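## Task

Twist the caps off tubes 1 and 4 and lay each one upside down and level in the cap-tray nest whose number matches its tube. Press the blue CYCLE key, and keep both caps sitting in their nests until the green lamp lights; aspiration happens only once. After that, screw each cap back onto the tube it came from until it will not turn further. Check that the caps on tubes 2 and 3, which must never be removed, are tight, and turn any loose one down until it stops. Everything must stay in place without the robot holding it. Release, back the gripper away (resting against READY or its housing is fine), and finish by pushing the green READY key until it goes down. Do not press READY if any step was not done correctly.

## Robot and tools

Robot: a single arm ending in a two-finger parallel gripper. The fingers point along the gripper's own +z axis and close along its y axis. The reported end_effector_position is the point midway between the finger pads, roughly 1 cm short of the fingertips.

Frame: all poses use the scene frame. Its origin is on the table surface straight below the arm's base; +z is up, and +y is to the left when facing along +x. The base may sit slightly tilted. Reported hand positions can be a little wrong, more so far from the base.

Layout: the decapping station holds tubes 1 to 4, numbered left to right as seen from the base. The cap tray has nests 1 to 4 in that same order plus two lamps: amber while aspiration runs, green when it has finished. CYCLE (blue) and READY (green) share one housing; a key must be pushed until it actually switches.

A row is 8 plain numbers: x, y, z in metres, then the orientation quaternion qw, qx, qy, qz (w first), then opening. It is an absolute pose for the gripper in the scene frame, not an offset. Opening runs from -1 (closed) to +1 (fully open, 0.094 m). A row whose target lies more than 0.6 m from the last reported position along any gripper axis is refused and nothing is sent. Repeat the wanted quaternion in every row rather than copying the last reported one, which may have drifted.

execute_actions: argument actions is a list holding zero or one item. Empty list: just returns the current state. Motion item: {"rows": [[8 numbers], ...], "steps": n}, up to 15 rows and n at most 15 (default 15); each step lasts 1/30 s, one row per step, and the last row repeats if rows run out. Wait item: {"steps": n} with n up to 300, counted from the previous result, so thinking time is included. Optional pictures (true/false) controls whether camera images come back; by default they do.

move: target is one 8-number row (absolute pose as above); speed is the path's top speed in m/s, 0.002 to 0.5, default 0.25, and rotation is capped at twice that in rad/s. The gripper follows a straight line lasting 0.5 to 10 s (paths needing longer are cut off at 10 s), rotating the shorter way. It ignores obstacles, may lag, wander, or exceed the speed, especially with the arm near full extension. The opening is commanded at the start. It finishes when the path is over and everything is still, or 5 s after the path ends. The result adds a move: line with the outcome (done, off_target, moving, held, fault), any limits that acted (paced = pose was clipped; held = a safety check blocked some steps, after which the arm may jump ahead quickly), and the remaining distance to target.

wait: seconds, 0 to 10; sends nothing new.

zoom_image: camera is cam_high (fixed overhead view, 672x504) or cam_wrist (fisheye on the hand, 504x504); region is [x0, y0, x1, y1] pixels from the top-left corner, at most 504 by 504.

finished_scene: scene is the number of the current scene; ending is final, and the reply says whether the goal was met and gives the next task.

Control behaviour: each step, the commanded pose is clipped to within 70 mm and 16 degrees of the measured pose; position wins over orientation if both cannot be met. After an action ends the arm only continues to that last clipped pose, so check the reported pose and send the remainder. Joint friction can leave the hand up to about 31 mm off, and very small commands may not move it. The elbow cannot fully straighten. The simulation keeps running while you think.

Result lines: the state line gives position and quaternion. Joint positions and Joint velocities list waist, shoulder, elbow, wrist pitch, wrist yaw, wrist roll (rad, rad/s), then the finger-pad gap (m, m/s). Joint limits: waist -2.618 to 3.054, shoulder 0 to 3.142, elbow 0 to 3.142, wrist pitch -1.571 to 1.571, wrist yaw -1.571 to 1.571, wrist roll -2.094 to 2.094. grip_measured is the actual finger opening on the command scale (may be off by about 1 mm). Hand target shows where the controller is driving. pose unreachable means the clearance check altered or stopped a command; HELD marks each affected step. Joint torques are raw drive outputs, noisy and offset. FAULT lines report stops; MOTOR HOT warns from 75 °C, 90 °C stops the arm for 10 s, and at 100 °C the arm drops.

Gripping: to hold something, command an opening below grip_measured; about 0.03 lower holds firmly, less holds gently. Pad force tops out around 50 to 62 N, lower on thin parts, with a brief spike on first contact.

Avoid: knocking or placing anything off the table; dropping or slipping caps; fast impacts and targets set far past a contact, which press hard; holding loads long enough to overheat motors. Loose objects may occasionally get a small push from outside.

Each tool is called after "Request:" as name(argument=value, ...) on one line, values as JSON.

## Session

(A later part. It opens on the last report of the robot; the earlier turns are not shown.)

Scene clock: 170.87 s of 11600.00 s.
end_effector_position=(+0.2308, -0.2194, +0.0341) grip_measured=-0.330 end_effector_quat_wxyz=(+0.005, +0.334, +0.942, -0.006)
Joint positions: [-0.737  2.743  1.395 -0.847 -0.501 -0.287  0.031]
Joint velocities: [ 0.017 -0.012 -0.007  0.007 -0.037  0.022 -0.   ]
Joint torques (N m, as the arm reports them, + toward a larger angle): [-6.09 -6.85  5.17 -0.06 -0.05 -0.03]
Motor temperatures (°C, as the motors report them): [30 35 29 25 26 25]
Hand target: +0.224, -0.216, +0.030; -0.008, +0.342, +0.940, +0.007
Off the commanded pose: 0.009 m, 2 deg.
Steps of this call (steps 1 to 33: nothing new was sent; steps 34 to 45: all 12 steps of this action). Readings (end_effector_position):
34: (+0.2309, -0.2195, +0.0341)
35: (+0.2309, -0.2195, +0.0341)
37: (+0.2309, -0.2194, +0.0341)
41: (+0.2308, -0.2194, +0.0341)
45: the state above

Request:
execute_actions(actions=[{"rows":[[0.225,-0.217,0.034,-0.006,0.342,0.94,0.005,-0.36]],"steps":12}])

Request:
zoom_image(camera="cam_high", region=[380, 190, 460, 250])

Scene clock: 172.40 s of 11600.00 s.
end_effector_position=(+0.2279, -0.2162, +0.0347) grip_measured=-0.330 end_effector_quat_wxyz=(-0.001, +0.340, +0.941, +0.000)
Joint positions: [-0.741  2.743  1.395 -0.868 -0.501 -0.288  0.031]
Joint velocities: [ 0.017 -0.027 -0.017 -0.007 -0.022 -0.066 -0.   ]
Joint torques (N m, as the arm reports them, + toward a larger angle): [-6.27 -7.39  5.51  0.06 -0.02 -0.04]
Motor temperatures (°C, as the motors report them): [30 35 29 25 26 25]
Hand target: +0.225, -0.217, +0.034; -0.006, +0.342, +0.940, +0.005
Off the commanded pose: 0.003 m, 1 deg.
Steps of this call (steps 1 to 34: nothing new was sent; steps 35 to 46: all 12 steps of this action). Readings (end_effector_position):
35: (+0.2307, -0.2194, +0.0343)
36: (+0.2303, -0.2193, +0.0344)
38: (+0.2295, -0.2186, +0.0347)
42: (+0.2283, -0.2169, +0.0347)
46: the state above
camera_calibration (this result's frames):
cam_wrist: T_world_to_cam=[[-0.600745, -0.798994, 0.0267083, -0.0390653], [-0.689887, 0.535011, 0.487666, 0.297401], [-0.403932, 0.274537, -0.872622, 0.27539], [0, 0, 0, 1]] pos_world=[0.292944, -0.265931, 0.0963222]

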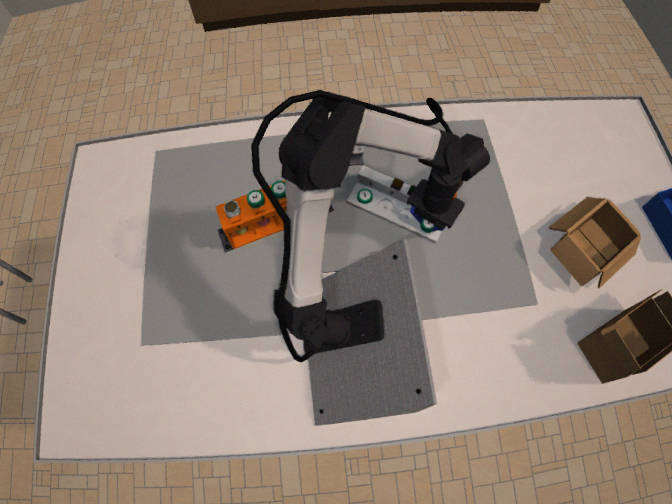

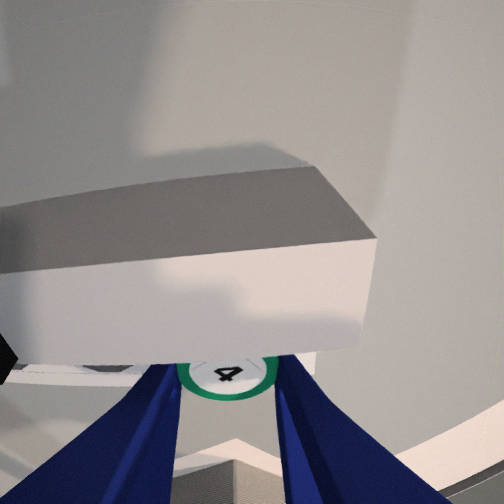

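Region (380, 190, 460, 250) of cam_high's 672x504 image, scaled by 6.300, with more detail than that image has; it fills the top 378 rows of this view, and the rest is white.

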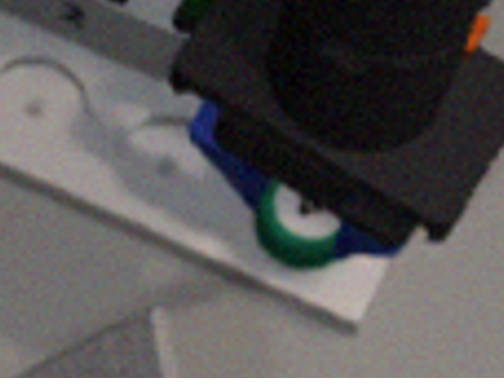

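Request:
execute_actions(actions=[{"rows":[[0.227,-0.218,0.028,0,0.342,0.94,0,-0.36]],"steps":15}], pictures=false)

Scene clock: 173.53 s of 11600.00 s.
end_effector_position=(+0.2289, -0.2177, +0.0347) grip_measured=-0.330 end_effector_quat_wxyz=(+0.002, +0.338, +0.941, -0.002)
Joint positions: [-0.741  2.743  1.395 -0.86  -0.501 -0.288  0.031]
Joint velocities: [ 0.012  0.002 -0.017  0.051 -0.037  0.051  0.001]
Joint torques (N m, as the arm reports them, + toward a larger angle): [-5.21 -7.32  4.05  0.43 -0.09  0.1 ]
Motor temperatures (°C, as the motors report them): [30 36 29 25 26 25]
Hand target: +0.227, -0.218, +0.028; +0.000, +0.342, +0.940, -0.000
Off the commanded pose: 0.007 m, 1 deg.
Steps of this call (steps 1 to 19: nothing new was sent; steps 20 to 34: all 15 steps of this action). Readings (end_effector_position):
20: (+0.2277, -0.2159, +0.0347)
21: (+0.2280, -0.2163, +0.0347)
23: (+0.2283, -0.2168, +0.0347)
27: (+0.2287, -0.2174, +0.0347)
34: the state above

Request:
execute_actions(actions=[{"rows":[[0.223,-0.216,0.024,-0.011,0.342,0.94,0.008,-0.36]],"steps":15}], pictures=false)

Scene clock: 174.70 s of 11600.00 s.
end_effector_position=(+0.2281, -0.2173, +0.0308) grip_measured=-0.330 end_effector_quat_wxyz=(+0.002, +0.340, +0.940, +0.004)
Joint positions: [-0.741  2.755  1.395 -0.856 -0.511 -0.288  0.031]
Joint velocities: [ 0.007  0.017  0.002 -0.037  0.051 -0.037 -0.   ]
Joint torques (N m, as the arm reports them, + toward a larger angle): [-5.11 -6.9   4.71  0.18  0.   -0.01]
Motor temperatures (°C, as the motors report them): [30 36 29 25 26 25]
Hand target: +0.223, -0.216, +0.024; -0.011, +0.342, +0.940, +0.008
Off the commanded pose: 0.009 m, 2 deg.
Steps of this call (steps 1 to 20: nothing new was sent; steps 21 to 35: all 15 steps of this action). Readings (end_effector_position):
21: (+0.2285, -0.2177, +0.0342)
22: (+0.2281, -0.2176, +0.0335)
24: (+0.2281, -0.2174, +0.0317)
28: (+0.2281, -0.2173, +0.0308)
35: the state above

Request:
execute_actions(actions=[{"rows":[[0.228,-0.2175,0.029,0,0.342,0.94,0,-0.36],[0.228,-0.2175,0.029,0,0.342,0.94,0,-0.3],[0.228,-0.2175,0.029,0,0.342,0.94,0,-0.1]],"steps":9}], pictures=false)

Request:
move(target=[0.228,-0.2175,0.11,0,0.342,0.94,0,-0.1], speed=0.15)

Request:
move(target=[0.443,-0.014,0.125,0,0.342,0.94,0,-1], speed=0.3)

Request:
zoom_image(camera="cam_high", region=[340, 160, 460, 250])

Scene clock: 177.87 s of 11600.00 s.
end_effector_position=(+0.2282, -0.2175, +0.0308) grip_measured=-0.102 end_effector_quat_wxyz=(+0.002, +0.340, +0.940, +0.004)
Joint positions: [-0.741  2.755  1.395 -0.856 -0.511 -0.287  0.042]
Joint velocities: [ 0.002  0.017 -0.027 -0.037 -0.066  0.066 -0.   ]
Joint torques (N m, as the arm reports them, + toward a larger angle): [-5.16 -8.29  4.22  0.35 -0.02  0.11]
Motor temperatures (°C, as the motors report them): [30 36 29 25 26 25]
Hand target: +0.228, -0.217, +0.029; -0.000, +0.342, +0.940, +0.000
Off the commanded pose: 0.002 m, 1 deg.
Steps of this call (steps 1 to 86: nothing new was sent; steps 87 to 95: all 9 steps of this action). Readings (end_effector_position):
87: (+0.2282, -0.2175, +0.0308)
88: (+0.2282, -0.2175, +0.0308)
90: (+0.2282, -0.2175, +0.0308)
94: (+0.2282, -0.2175, +0.0308)
95: the state above

Scene clock: 179.27 s of 11600.00 s.
end_effector_position=(+0.2277, -0.2165, +0.1044) grip_measured=-0.102 end_effector_quat_wxyz=(+0.002, +0.346, +0.938, +0.004)
Joint positions: [-0.836  2.68   1.557 -1.133 -0.452 -0.361  0.042]
Joint velocities: [-0.022 -0.012 -0.017 -0.037  0.051 -0.022 -0.001]
Joint torques (N m, as the arm reports them, + toward a larger angle): [-5.78 -8.65  6.19  0.07  0.04 -0.08]
Motor temperatures (°C, as the motors report them): [30 36 29 25 26 25]
Hand target: +0.227, -0.217, +0.110; +0.000, +0.342, +0.940, -0.001
Off the commanded pose: 0.006 m, 1 deg.
move: done
camera_calibration (this result's frames):
cam_wrist: T_world_to_cam=[[-0.610861, -0.791547, 0.0173857, -0.0363786], [-0.686535, 0.540502, 0.486341, 0.264049], [-0.394359, 0.285151, -0.873596, 0.336498], [0, 0, 0, 1]] pos_world=[0.291758, -0.267467, 0.166178]

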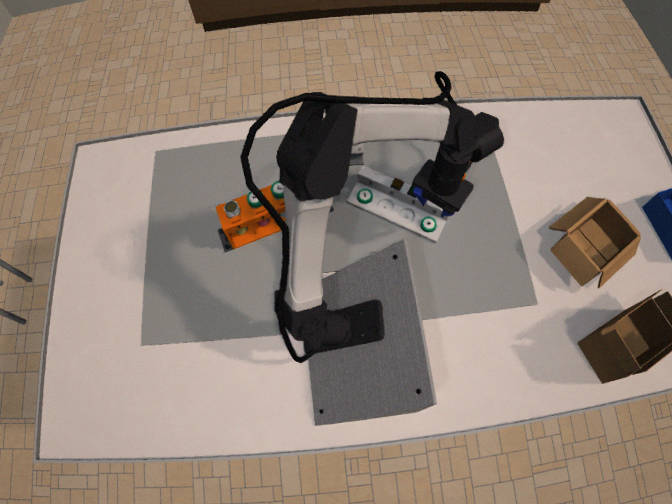

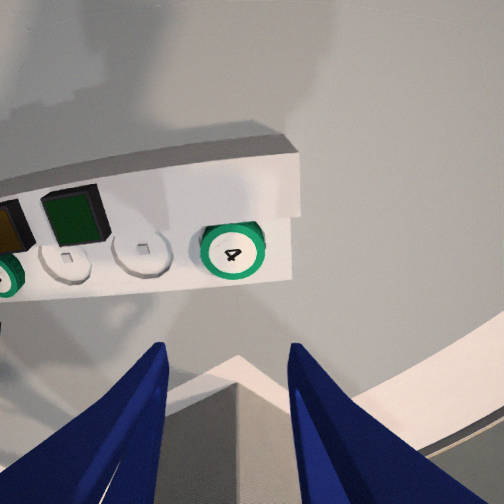

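Scene clock: 181.10 s of 11600.00 s.
end_effector_position=(+0.4433, -0.0119, +0.1235) grip_measured=-0.997 end_effector_quat_wxyz=(+0.002, +0.331, +0.943, -0.004)
Joint positions: [-0.271  2.616  2.22  -1.512 -0.724  0.207  0.   ]
Joint velocities: [-0.017  0.007  0.007  0.081 -0.051  0.007  0.   ]
Joint torques (N m, as the arm reports them, + toward a larger angle): [-10.16  -7.7    5.46   0.02  -0.1    0.1 ]
Motor temperatures (°C, as the motors report them): [30 36 29 25 26 25]
Hand target: +0.443, -0.012, +0.125; +0.000, +0.341, +0.940, +0.002
Off the commanded pose: 0.003 m, 1 deg.
move: done
camera_calibration (this result's frames):
cam_wrist: T_world_to_cam=[[-0.586701, -0.80916, 0.032284, 0.244175], [-0.700498, 0.527108, 0.481102, 0.298814], [-0.406306, 0.259648, -0.87607, 0.3852], [0, 0, 0, 1]] pos_world=[0.509085, -0.0599476, 0.185819]

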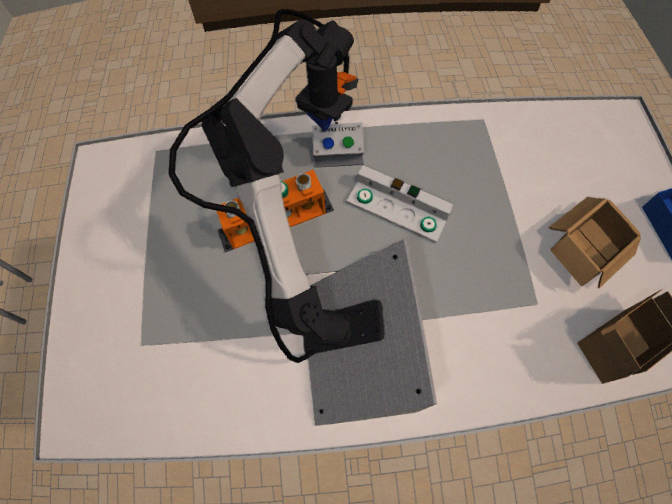

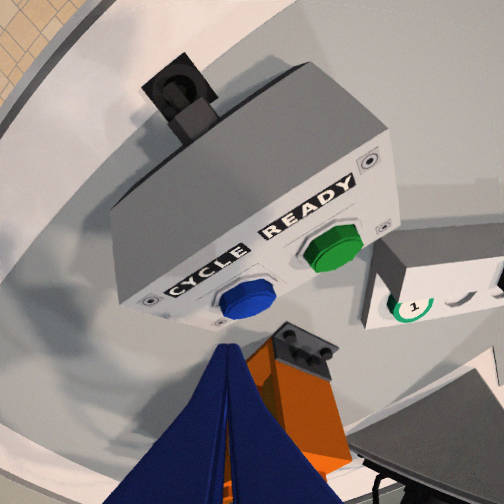

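Region (340, 160, 460, 250) of cam_high's 672x504 image, scaled by 4.200, with more detail than that image has; it fills the top 378 rows of this view, and the rest is white.

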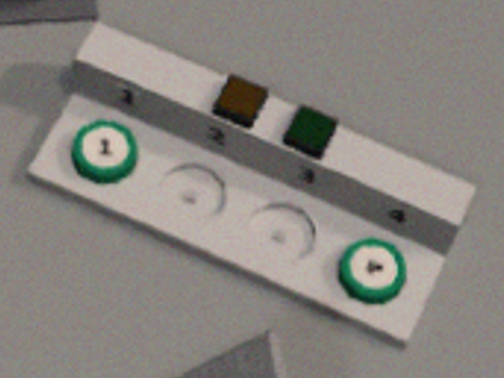

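Request:
move(target=[0.426,-0.016,0.103,0.123,0.339,0.932,0.045,-1], speed=0.15)

Scene clock: 184.10 s of 11600.00 s.
end_effector_position=(+0.4260, -0.0179, +0.0986) grip_measured=-0.997 end_effector_quat_wxyz=(+0.114, +0.339, +0.933, +0.036)
Joint positions: [-0.28   2.298  1.545 -0.854 -0.807  0.432  0.   ]
Joint velocities: [ 0.002 -0.002  0.012  0.051  0.007  0.022 -0.   ]
Joint torques (N m, as the arm reports them, + toward a larger angle): [-9.   -7.96  3.46  0.83 -0.15  0.1 ]
Motor temperatures (°C, as the motors report them): [30 36 29 25 26 25]
Hand target: +0.427, -0.016, +0.104; +0.123, +0.338, +0.932, +0.043
Off the commanded pose: 0.005 m, 1 deg.
move: done
camera_calibration (this result's frames):
cam_wrist: T_world_to_cam=[[-0.593364, -0.797365, -0.11013, 0.24707], [-0.783775, 0.541169, 0.304684, 0.354935], [-0.183346, 0.267106, -0.946065, 0.269962], [0, 0, 0, 1]] pos_world=[0.474288, -0.0671832, 0.174468]

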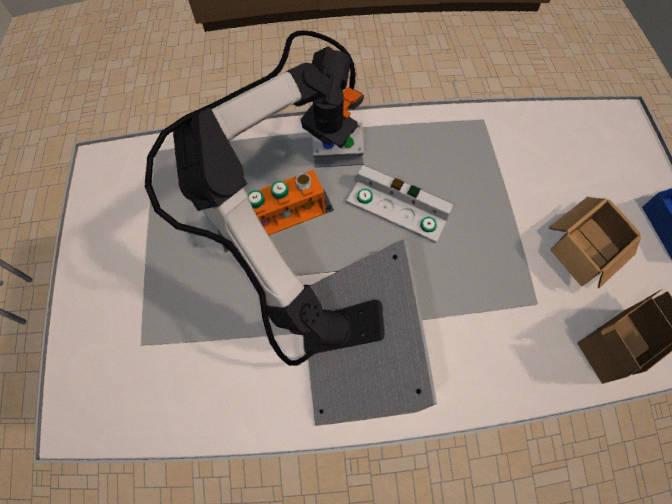

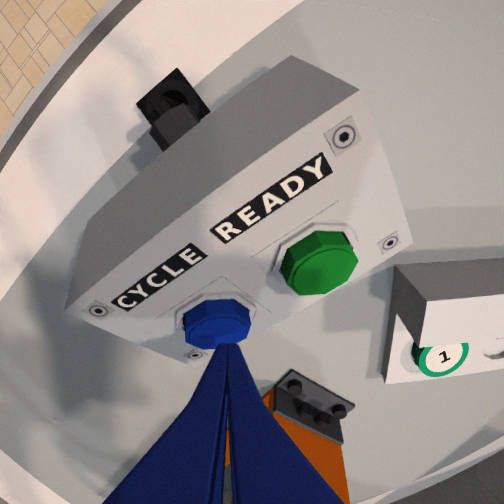

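Request:
move(target=[0.434,-0.013,0.074,0.123,0.339,0.932,0.045,-1], speed=0.03)

Scene clock: 185.97 s of 11600.00 s.
end_effector_position=(+0.4318, -0.0161, +0.0844) grip_measured=-0.997 end_effector_quat_wxyz=(+0.122, +0.347, +0.929, +0.044)
Joint positions: [-0.252  2.298  1.498 -0.749 -0.819  0.513  0.   ]
Joint velocities: [-0.002  0.002 -0.007  0.051  0.007  0.037  0.   ]
Joint torques (N m, as the arm reports them, + toward a larger angle): [-6.17 -6.75  3.01  1.2  -0.04  0.09]
Motor temperatures (°C, as the motors report them): [31 36 29 25 26 25]
Hand target: +0.434, -0.013, +0.074; +0.122, +0.339, +0.932, +0.045
Off the commanded pose: 0.011 m, 1 deg.
move: off_target
camera_calibration (this result's frames):
cam_wrist: T_world_to_cam=[[-0.605113, -0.785103, -0.132103, 0.25749], [-0.780363, 0.552031, 0.293762, 0.362546], [-0.157708, 0.280847, -0.946706, 0.246305], [0, 0, 0, 1]] pos_world=[0.477572, -0.0671544, 0.160691]

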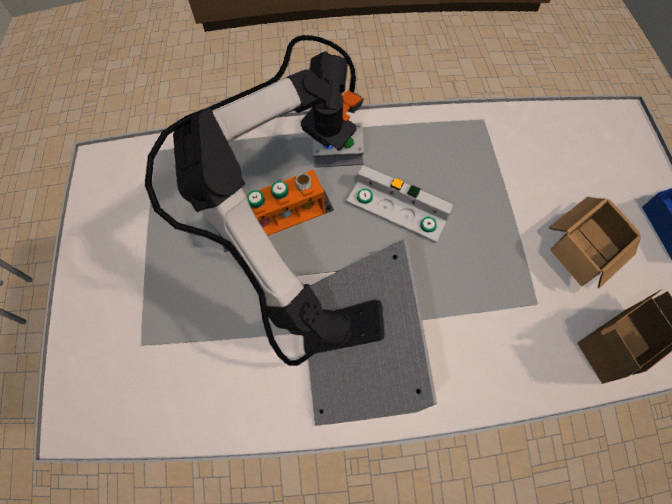

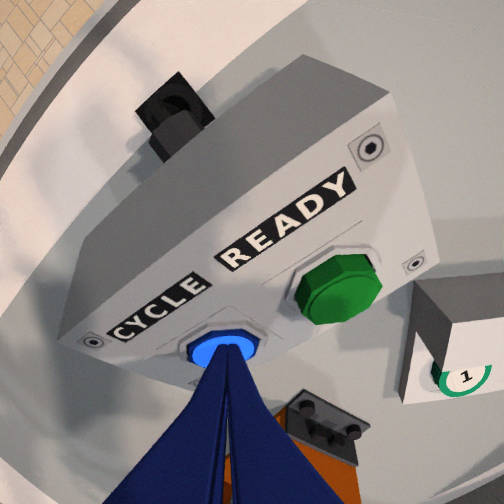

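Request:
move(target=[0.42,-0.02,0.125,0.123,0.339,0.932,0.045,-1], speed=0.15)

Request:
move(target=[0.227,-0.219,0.085,0,0.342,0.94,0,-0.05], speed=0.3)

Scene clock: 188.37 s of 11600.00 s.
end_effector_position=(+0.4175, -0.0236, +0.1177) grip_measured=-0.997 end_effector_quat_wxyz=(+0.119, +0.346, +0.930, +0.046)
Joint positions: [-0.332  2.284  1.551 -0.913 -0.822  0.386  0.   ]
Joint velocities: [ 0.012  0.002 -0.002  0.051 -0.022  0.037 -0.001]
Joint torques (N m, as the arm reports them, + toward a larger angle): [-8.33 -7.3   6.01  0.54 -0.02 -0.07]
Motor temperatures (°C, as the motors report them): [31 37 29 25 26 25]
Hand target: +0.420, -0.020, +0.125; +0.123, +0.339, +0.932, +0.045
Off the commanded pose: 0.009 m, 1 deg.
move: done
camera_calibration (this result's frames):
cam_wrist: T_world_to_cam=[[-0.602362, -0.786994, -0.133415, 0.246306], [-0.781135, 0.546778, 0.301433, 0.345024], [-0.164278, 0.285787, -0.944107, 0.280185], [0, 0, 0, 1]] pos_world=[0.463904, -0.074883, 0.193384]

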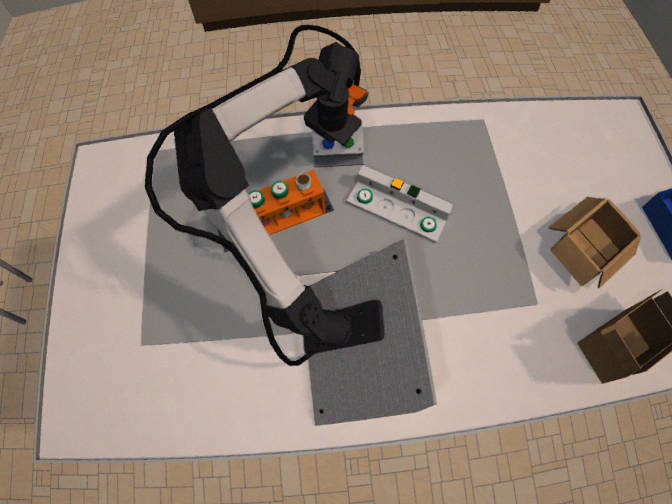

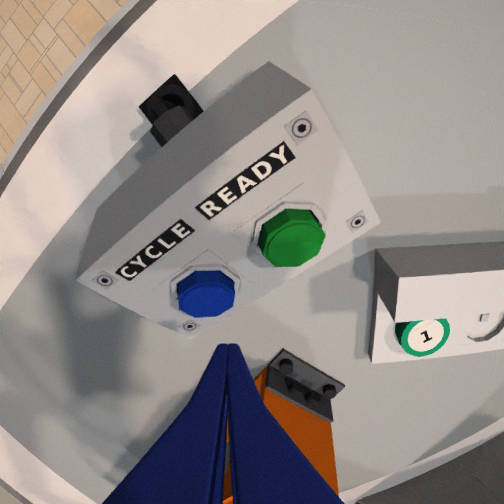

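Scene clock: 189.93 s of 11600.00 s.
end_effector_position=(+0.2271, -0.2203, +0.0835) grip_measured=-0.052 end_effector_quat_wxyz=(+0.008, +0.348, +0.938, +0.003)
Joint positions: [-0.82   2.697  1.499 -1.038 -0.468 -0.337  0.045]
Joint velocities: [-0.017  0.007 -0.017  0.037  0.051 -0.037 -0.   ]
Joint torques (N m, as the arm reports them, + toward a larger angle): [-5.05 -7.74  6.33  0.09  0.05 -0.05]
Motor temperatures (°C, as the motors report them): [31 37 29 25 26 25]
Hand target: +0.226, -0.221, +0.084; -0.000, +0.343, +0.939, -0.000
Off the commanded pose: 0.002 m, 1 deg.
move: done
camera_calibration (this result's frames):
cam_wrist: T_world_to_cam=[[-0.614416, -0.788805, 0.0167202, -0.0379584], [-0.689481, 0.547111, 0.474642, 0.278932], [-0.383548, 0.2801, -0.88002, 0.316105], [0, 0, 0, 1]] pos_world=[0.290238, -0.27109, 0.146421]

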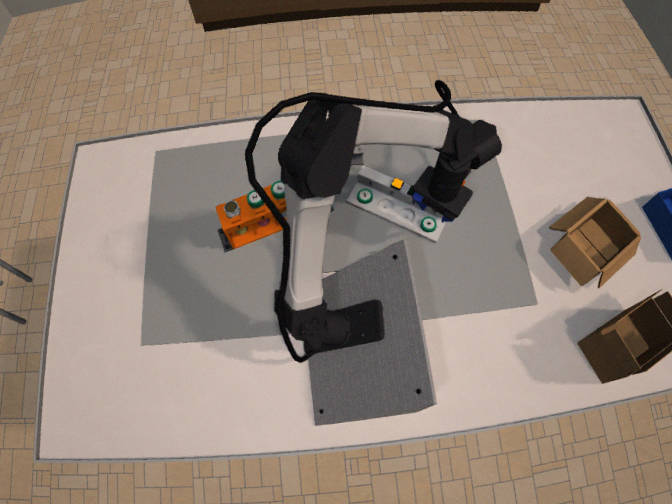

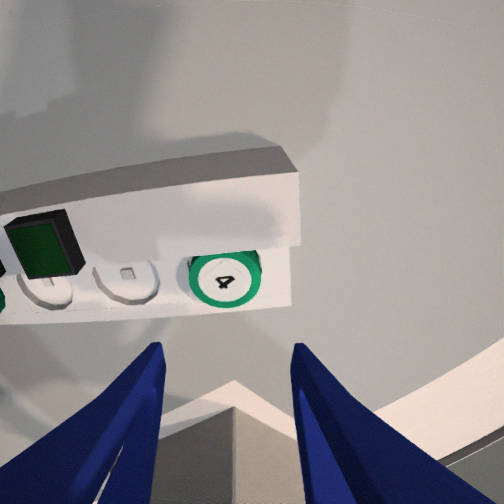

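Request:
wait(seconds=4)

Scene clock: 194.37 s of 11600.00 s.
end_effector_position=(+0.2267, -0.2201, +0.0835) grip_measured=-0.052 end_effector_quat_wxyz=(+0.007, +0.347, +0.938, +0.002)
Joint positions: [-0.82   2.697  1.499 -1.04  -0.466 -0.339  0.045]
Joint velocities: [-0.002 -0.002 -0.002  0.022  0.022 -0.022  0.   ]
Joint torques (N m, as the arm reports them, + toward a larger angle): [-5.08 -7.77  6.31  0.09  0.01 -0.06]
Motor temperatures (°C, as the motors report them): [31 37 30 25 26 25]
Hand target: +0.226, -0.221, +0.084; -0.000, +0.343, +0.939, -0.000
Off the commanded pose: 0.002 m, 1 deg.
Steps of this call (steps 1 to 133: nothing new was sent). Readings (end_effector_position):
1: (+0.2270, -0.2203, +0.0835)
2: (+0.2270, -0.2203, +0.0835)
4: (+0.2269, -0.2203, +0.0835)
8: (+0.2268, -0.2202, +0.0835)
133: the state above
camera_calibration (this result's frames):
cam_wrist: T_world_to_cam=[[-0.612812, -0.790032, 0.0176466, -0.0387821], [-0.689614, 0.545557, 0.476235, 0.278121], [-0.385868, 0.279673, -0.879141, 0.316257], [0, 0, 0, 1]] pos_world=[0.290064, -0.270819, 0.146268]

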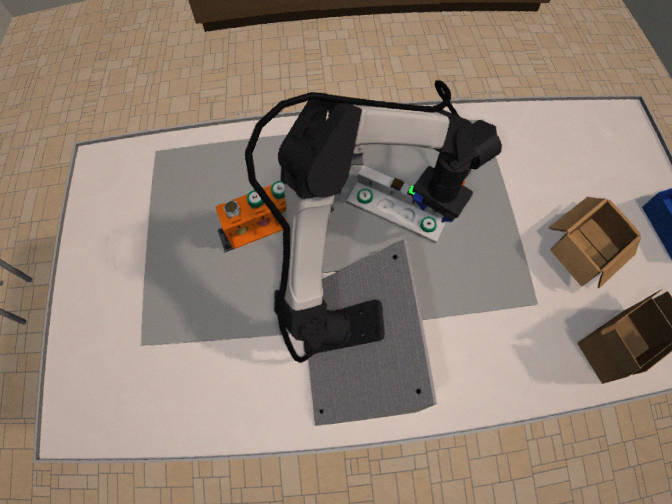

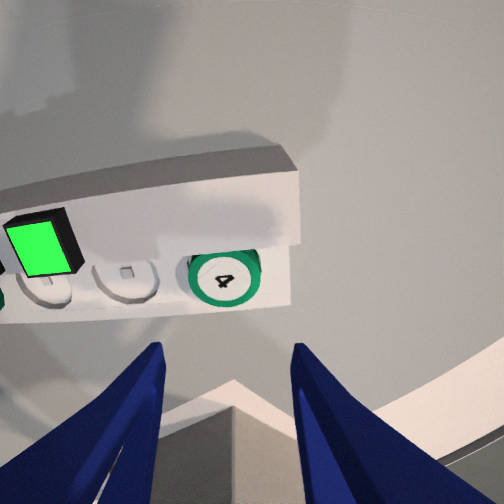

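Green. Descend.

Request:
move(target=[0.2265,-0.216,0.024,0,0.342,0.94,0,-0.05], speed=0.08)

Scene clock: 196.60 s of 11600.00 s.
end_effector_position=(+0.2288, -0.2180, +0.0310) grip_measured=-0.052 end_effector_quat_wxyz=(+0.001, +0.337, +0.941, -0.006)
Joint positions: [-0.733  2.747  1.388 -0.844 -0.499 -0.282  0.045]
Joint velocities: [ 0.002 -0.002  0.007  0.11   0.007  0.066  0.001]
Joint torques (N m, as the arm reports them, + toward a larger angle): [-5.06 -7.53  3.45  0.43 -0.15  0.12]
Motor temperatures (°C, as the motors report them): [30 37 30 25 26 25]
Hand target: +0.227, -0.216, +0.024; -0.000, +0.342, +0.940, +0.001
Off the commanded pose: 0.008 m, 1 deg.
move: done
camera_calibration (this result's frames):
cam_wrist: T_world_to_cam=[[-0.596241, -0.801972, 0.0365708, -0.0419071], [-0.69222, 0.536648, 0.482535, 0.301895], [-0.406606, 0.262392, -0.875113, 0.271094], [0, 0, 0, 1]] pos_world=[0.294219, -0.266753, 0.0930949]

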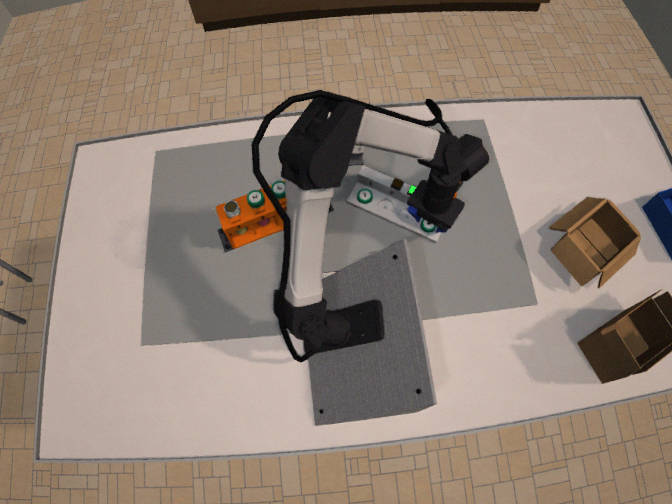

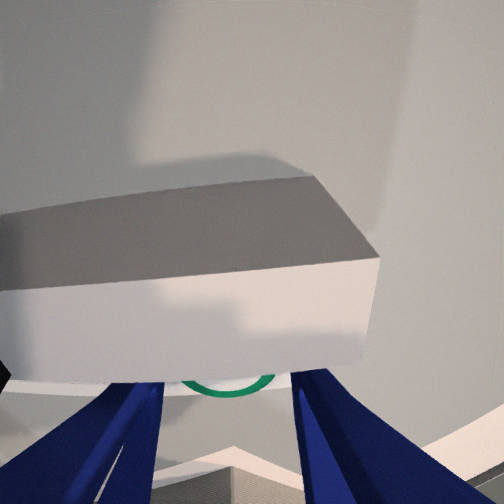

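Request:
execute_actions(actions=[{"rows":[[0.228,-0.2175,0.028,0,0.342,0.94,0,-0.2],[0.228,-0.2175,0.028,0,0.342,0.94,0,-0.25],[0.228,-0.2175,0.028,0,0.342,0.94,0,-0.3],[0.228,-0.2175,0.028,0,0.342,0.94,0,-0.365]],"steps":12}], pictures=false)

Request:
move(target=[0.232,-0.205,0.16,0,0.342,0.94,0,-0.365], speed=0.2)

Request:
move(target=[0.308,0.046,0.165,0,-0.669,0.743,0,-0.365], speed=0.4)

Scene clock: 198.80 s of 11600.00 s.
end_effector_position=(+0.2292, -0.2183, +0.0310) grip_measured=-0.334 end_effector_quat_wxyz=(+0.002, +0.337, +0.941, -0.006)
Joint positions: [-0.733  2.747  1.388 -0.842 -0.5   -0.281  0.031]
Joint velocities: [ 0.027  0.002 -0.002 -0.022  0.007 -0.022 -0.   ]
Joint torques (N m, as the arm reports them, + toward a larger angle): [-5.72 -7.64  4.6   0.26 -0.09  0.09]
Motor temperatures (°C, as the motors report them): [30 37 30 25 26 25]
Hand target: +0.228, -0.218, +0.028; +0.000, +0.342, +0.940, +0.000
Off the commanded pose: 0.003 m, 1 deg.
Steps of this call (steps 1 to 54: nothing new was sent; steps 55 to 66: all 12 steps of this action). Readings (end_effector_position):
55: (+0.2291, -0.2184, +0.0310)
56: (+0.2291, -0.2184, +0.0310)
58: (+0.2292, -0.2183, +0.0310)
62: (+0.2292, -0.2183, +0.0310)
66: the state above

Scene clock: 200.37 s of 11600.00 s.
end_effector_position=(+0.2321, -0.2043, +0.1554) grip_measured=-0.334 end_effector_quat_wxyz=(+0.003, +0.345, +0.938, +0.003)
Joint positions: [-0.869  2.625  1.681 -1.321 -0.431 -0.388  0.031]
Joint velocities: [ 0.002  0.007 -0.007 -0.022  0.007 -0.022 -0.001]
Joint torques (N m, as the arm reports them, + toward a larger angle): [-5.68 -8.16  6.47  0.07  0.03 -0.03]
Motor temperatures (°C, as the motors report them): [30 37 30 25 26 25]
Hand target: +0.231, -0.204, +0.160; +0.000, +0.342, +0.940, -0.001
Off the commanded pose: 0.005 m, 1 deg.
move: done
camera_calibration (this result's frames):
cam_wrist: T_world_to_cam=[[-0.610756, -0.791603, 0.0184837, -0.0251339], [-0.687372, 0.541637, 0.48389, 0.236439], [-0.39306, 0.282834, -0.874934, 0.378741], [0, 0, 0, 1]] pos_world=[0.296039, -0.255081, 0.217427]

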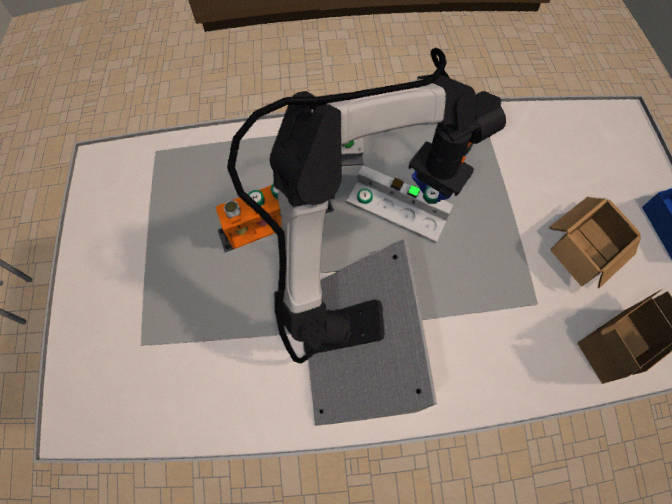

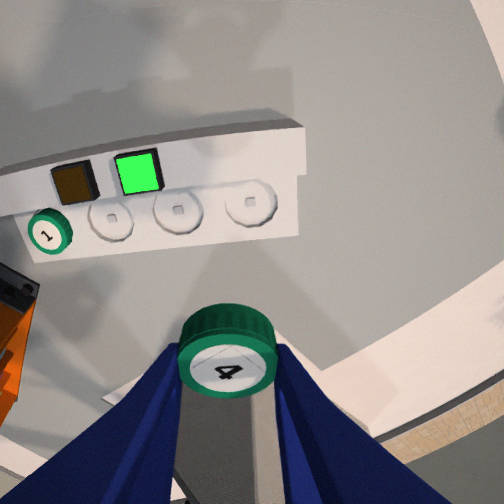

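Scene clock: 203.70 s of 11600.00 s.
end_effector_position=(+0.3063, +0.0405, +0.1605) grip_measured=-0.335 end_effector_quat_wxyz=(-0.004, -0.661, +0.750, +0.002)
Joint positions: [-0.377  2.034  1.466 -1.44  -0.684 -2.053  0.031]
Joint velocities: [ 0.012  0.007 -0.017 -0.007  0.051 -0.037  0.   ]
Joint torques (N m, as the arm reports them, + toward a larger angle): [-6.1  -5.19  5.57 -0.06 -0.14 -0.04]
Motor temperatures (°C, as the motors report them): [30 37 30 25 26 25]
Hand target: +0.309, +0.048, +0.165; +0.002, -0.670, +0.743, +0.001
Off the commanded pose: 0.007 m, 1 deg.
move: done
camera_calibration (this result's frames):
cam_wrist: T_world_to_cam=[[0.996862, -0.0771347, 0.017797, -0.307422], [-0.0759683, -0.868959, 0.489019, 0.0214448], [-0.0222556, -0.488837, -0.872091, 0.260401], [0, 0, 0, 1]] pos_world=[0.313882, 0.122215, 0.222077]

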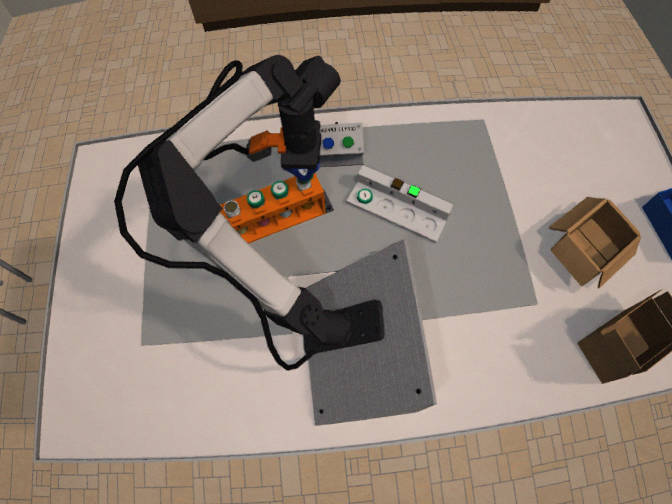

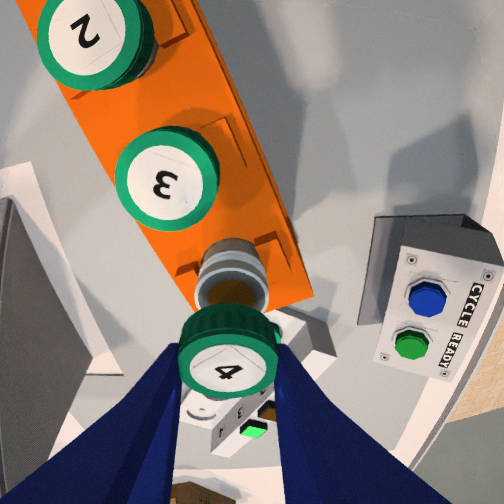

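Request:
move(target=[0.308,0.050,0.146,0,-0.669,0.743,0,-0.365], speed=0.05)

Scene clock: 205.50 s of 11600.00 s.
end_effector_position=(+0.3072, +0.0467, +0.1472) grip_measured=-0.335 end_effector_quat_wxyz=(-0.006, -0.667, +0.745, +0.004)
Joint positions: [-0.338  2.019  1.426 -1.392 -0.697 -2.027  0.031]
Joint velocities: [ 0.012 -0.007  0.002  0.007  0.007 -0.007 -0.   ]
Joint torques (N m, as the arm reports them, + toward a larger angle): [-6.06 -5.62  3.11  0.28 -0.15  0.1 ]
Motor temperatures (°C, as the motors report them): [30 37 30 25 26 25]
Hand target: +0.308, +0.050, +0.146; +0.000, -0.669, +0.743, +0.000
Off the commanded pose: 0.004 m, 1 deg.
move: done
camera_calibration (this result's frames):
cam_wrist: T_world_to_cam=[[0.99802, -0.0617482, 0.0119625, -0.307775], [-0.059704, -0.870251, 0.488977, 0.0284149], [-0.019783, -0.488723, -0.872215, 0.251064], [0, 0, 0, 1]] pos_world=[0.313829, 0.128424, 0.20877]

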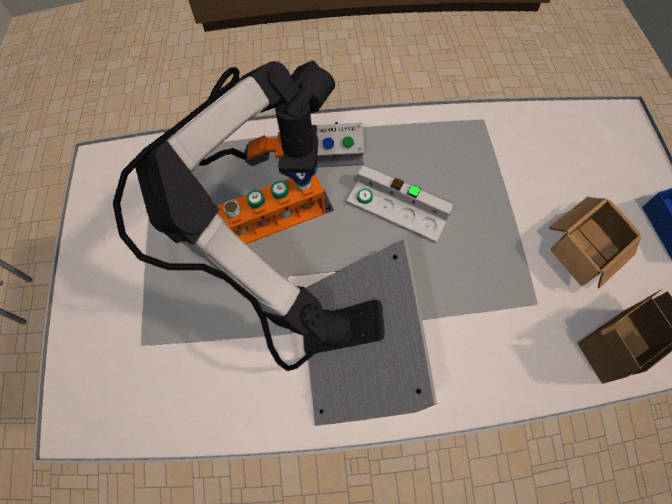

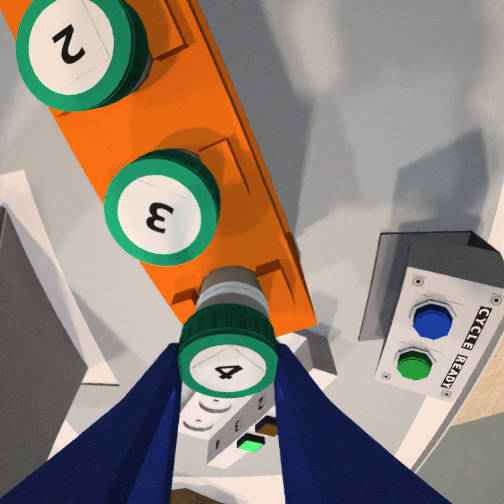

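Request:
move(target=[0.3085,0.0485,0.132,0,-0.669,0.743,0,-0.365], speed=0.02)

Scene clock: 207.33 s of 11600.00 s.
end_effector_position=(+0.3083, +0.0451, +0.1346) grip_measured=-0.335 end_effector_quat_wxyz=(-0.004, -0.666, +0.746, +0.004)
Joint positions: [-0.317  2.019  1.384 -1.332 -0.708 -1.998  0.031]
Joint velocities: [ 0.002 -0.027  0.017 -0.11   0.022 -0.066  0.001]
Joint torques (N m, as the arm reports them, + toward a larger angle): [-5.73 -5.68  2.8   0.36 -0.15  0.13]
Motor temperatures (°C, as the motors report them): [30 37 30 25 26 25]
Hand target: +0.309, +0.049, +0.132; -0.000, -0.669, +0.743, +0.001
Off the commanded pose: 0.004 m, 1 deg.
move: done
camera_calibration (this result's frames):
cam_wrist: T_world_to_cam=[[0.997859, -0.0637173, 0.0147794, -0.309051], [-0.0628326, -0.870973, 0.487297, 0.0345368], [-0.0181768, -0.487182, -0.873111, 0.238871], [0, 0, 0, 1]] pos_world=[0.314901, 0.126762, 0.196299]

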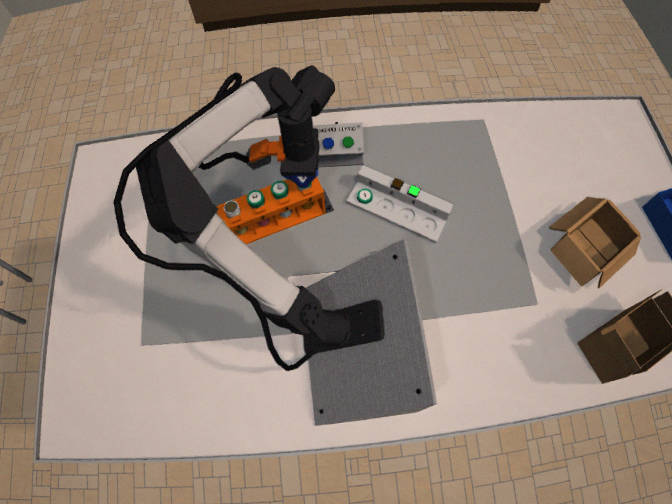

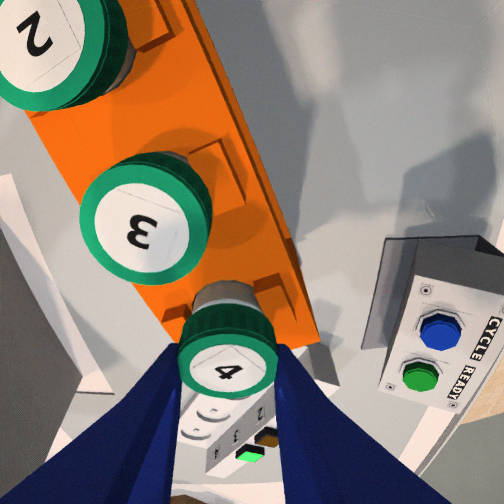

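Request:
move(target=[0.308,0.046,0.127,0,0.259,0.966,0,-0.365], speed=0.4)

Request:
move(target=[0.308,0.046,0.128,0,0.961,0.276,0,-0.365], speed=0.5)

Scene clock: 211.53 s of 11600.00 s.
end_effector_position=(+0.3073, +0.0455, +0.1338) grip_measured=-0.335 end_effector_quat_wxyz=(-0.002, +0.261, +0.965, -0.001)
Joint positions: [-0.317  2.009  1.369 -1.318 -0.711 -0.006  0.031]
Joint velocities: [ 0.007 -0.017  0.007 -0.022 -0.007 -0.022  0.   ]
Joint torques (N m, as the arm reports them, + toward a larger angle): [-5.3  -4.88  2.54  0.56 -0.07  0.15]
Motor temperatures (°C, as the motors report them): [30 37 30 25 26 25]
Hand target: +0.308, +0.046, +0.127; -0.000, +0.259, +0.966, +0.000
Off the commanded pose: 0.007 m, 0 deg.
move: done
camera_calibration (this result's frames):
cam_wrist: T_world_to_cam=[[-0.460773, -0.88705, 0.0288147, 0.17576], [-0.76685, 0.414261, 0.490233, 0.192709], [-0.446798, 0.20379, -0.871115, 0.33833], [0, 0, 0, 1]] pos_world=[0.37993, 0.00712728, 0.195187]

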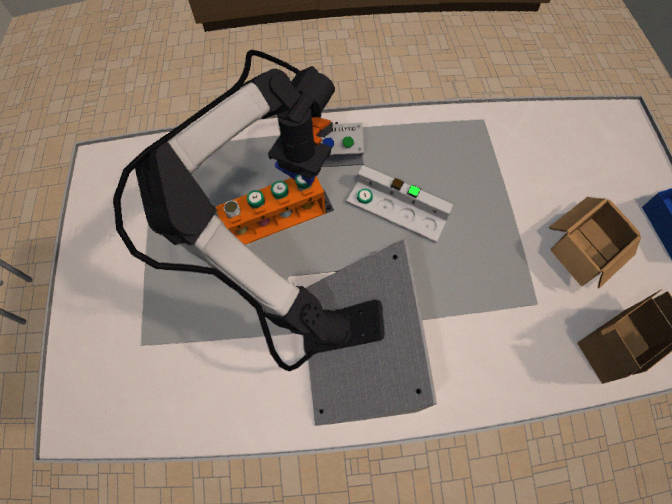

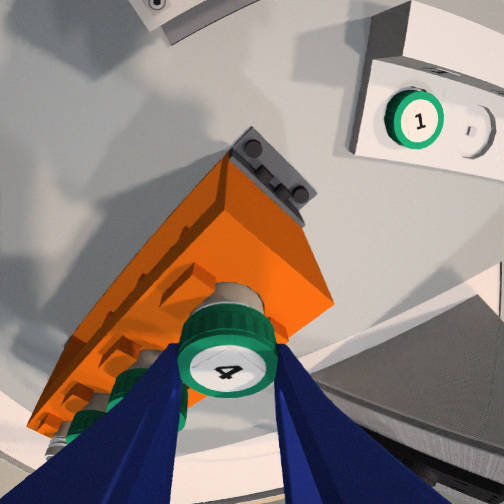

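Scene clock: 214.33 s of 11600.00 s.
end_effector_position=(+0.3083, +0.0461, +0.1333) grip_measured=-0.334 end_effector_quat_wxyz=(-0.001, +0.961, +0.276, -0.001)
Joint positions: [-0.315  2.009  1.369 -1.315 -0.716  2.052  0.031]
Joint velocities: [-0.007  0.012  0.012 -0.037  0.037  0.037 -0.001]
Joint torques (N m, as the arm reports them, + toward a larger angle): [-5.62 -4.79  2.76  0.4   0.    0.12]
Motor temperatures (°C, as the motors report them): [30 36 30 25 26 25]
Hand target: +0.308, +0.046, +0.128; -0.000, +0.961, +0.276, -0.000
Off the commanded pose: 0.005 m, 0 deg.
move: done
camera_calibration (this result's frames):
cam_wrist: T_world_to_cam=[[-0.570604, 0.820715, 0.0289467, 0.131868], [0.725245, 0.487065, 0.486608, -0.269486], [0.385267, 0.298654, -0.873141, 0.0776379], [0, 0, 0, 1]] pos_world=[0.240776, -0.000156166, 0.195105]

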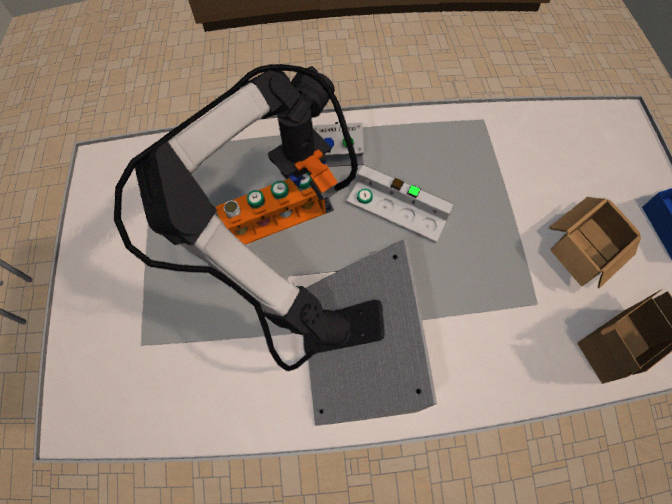

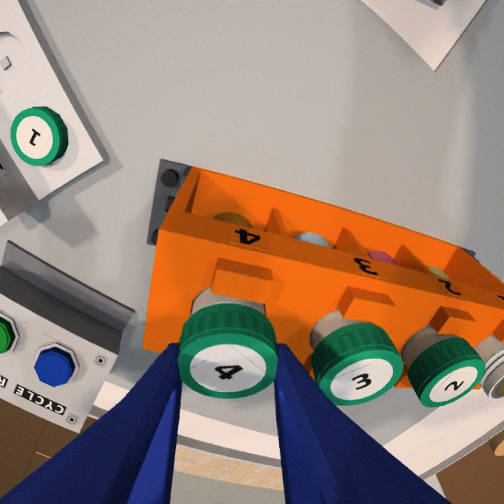

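Request:
execute_actions(actions=[{"rows":[[0.308,0.046,0.133,0,0.961,0.276,0,-0.365],[0.308,0.046,0.133,0,0.961,0.276,0,-0.365],[0.308,0.046,0.133,0,0.961,0.276,0,-0.12]],"steps":8}], pictures=false)

Request:
move(target=[0.308,0.046,0.133,0,-0.174,0.985,0,-0.12], speed=0.5)

Request:
move(target=[0.308,0.047,0.125,0,-0.695,0.719,0,-0.12], speed=0.5)

Scene clock: 217.83 s of 11600.00 s.
end_effector_position=(+0.3083, +0.0461, +0.1333) grip_measured=-0.122 end_effector_quat_wxyz=(-0.001, +0.962, +0.274, -0.001)
Joint positions: [-0.315  2.009  1.369 -1.315 -0.716  2.055  0.041]
Joint velocities: [-0.002 -0.007  0.007 -0.022 -0.022 -0.022 -0.002]
Joint torques (N m, as the arm reports them, + toward a larger angle): [-6.51 -4.68  3.84  0.16  0.    0.04]
Motor temperatures (°C, as the motors report them): [30 36 29 25 26 25]
Hand target: +0.308, +0.046, +0.133; -0.000, +0.961, +0.276, -0.000
Off the commanded pose: 0.000 m, 0 deg.
Steps of this call (steps 1 to 97: nothing new was sent; steps 98 to 105: all 8 steps of this action). Readings (end_effector_position):
98: (+0.3083, +0.0461, +0.1333)
99: (+0.3083, +0.0461, +0.1333)
101: (+0.3083, +0.0461, +0.1333)
105: the state above

Scene clock: 221.77 s of 11600.00 s.
end_effector_position=(+0.3083, +0.0461, +0.1333) grip_measured=-0.122 end_effector_quat_wxyz=(-0.001, -0.167, +0.986, +0.001)
Joint positions: [-0.315  2.009  1.369 -1.315 -0.716 -0.865  0.041]
Joint velocities: [-0.007 -0.012  0.017  0.007  0.051 -0.066  0.001]
Joint torques (N m, as the arm reports them, + toward a larger angle): [-6.49 -4.86  3.99  0.23 -0.06 -0.04]
Motor temperatures (°C, as the motors report them): [30 36 29 25 26 25]
Hand target: +0.308, +0.046, +0.133; -0.000, -0.174, +0.985, -0.000
Off the commanded pose: 0.000 m, 1 deg.
move: done
camera_calibration (this result's frames):
cam_wrist: T_world_to_cam=[[0.373697, -0.92724, 0.0239971, -0.0779351], [-0.814125, -0.315493, 0.487508, 0.241997], [-0.444466, -0.201717, -0.872789, 0.356477], [0, 0, 0, 1]] pos_world=[0.384582, 0.0759912, 0.195024]

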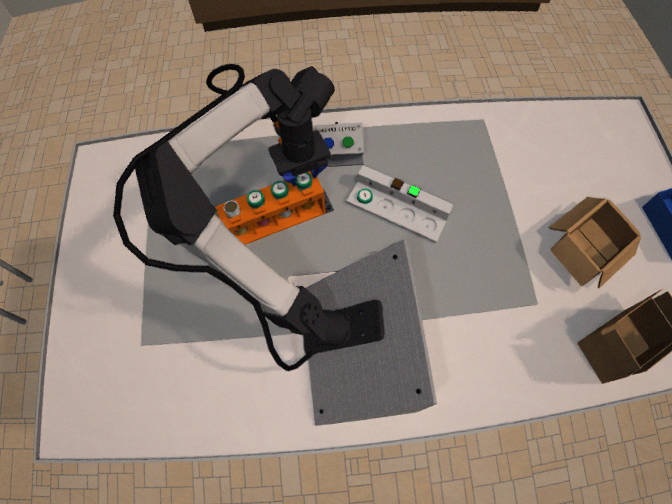

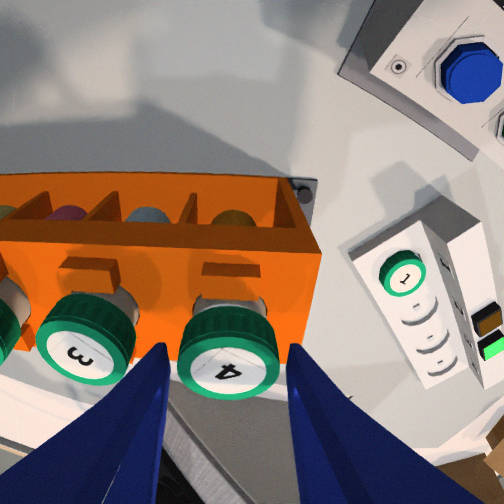

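Scene clock: 223.73 s of 11600.00 s.
end_effector_position=(+0.3083, +0.0452, +0.1271) grip_measured=-0.122 end_effector_quat_wxyz=(+0.002, +0.687, -0.726, -0.001)
Joint positions: [-0.303  2.009  1.35  -1.287 -0.716 -2.031  0.041]
Joint velocities: [-0.012 -0.007  0.007  0.037 -0.007  0.066 -0.001]
Joint torques (N m, as the arm reports them, + toward a larger angle): [-5.97 -5.12  3.37  0.24 -0.14 -0.06]
Motor temperatures (°C, as the motors report them): [30 36 29 25 26 25]
Hand target: +0.308, +0.047, +0.125; +0.000, +0.695, -0.719, -0.000
Off the commanded pose: 0.003 m, 1 deg.
move: done
camera_calibration (this result's frames):
cam_wrist: T_world_to_cam=[[0.999725, -0.00704999, 0.0223576, -0.31309], [-0.0170765, -0.872404, 0.488487, 0.0240826], [0.016061, -0.488735, -0.872285, 0.221772], [0, 0, 0, 1]] pos_world=[0.309853, 0.12719, 0.188684]

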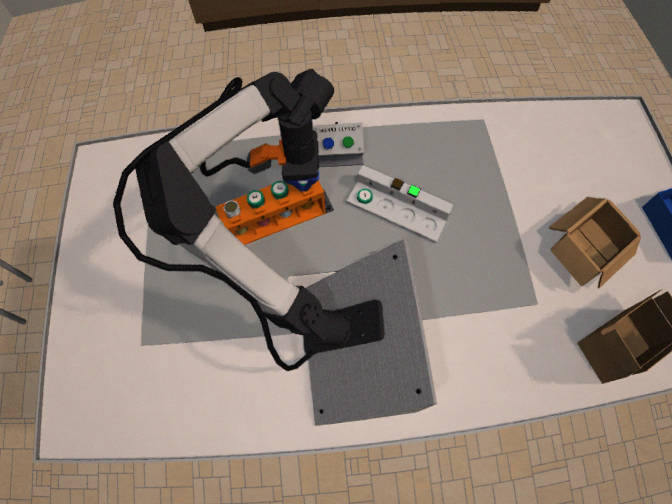

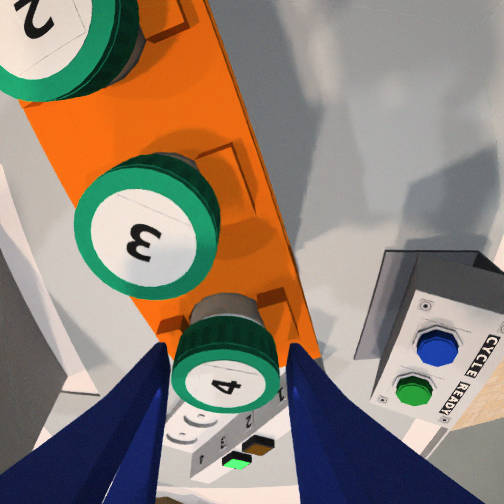

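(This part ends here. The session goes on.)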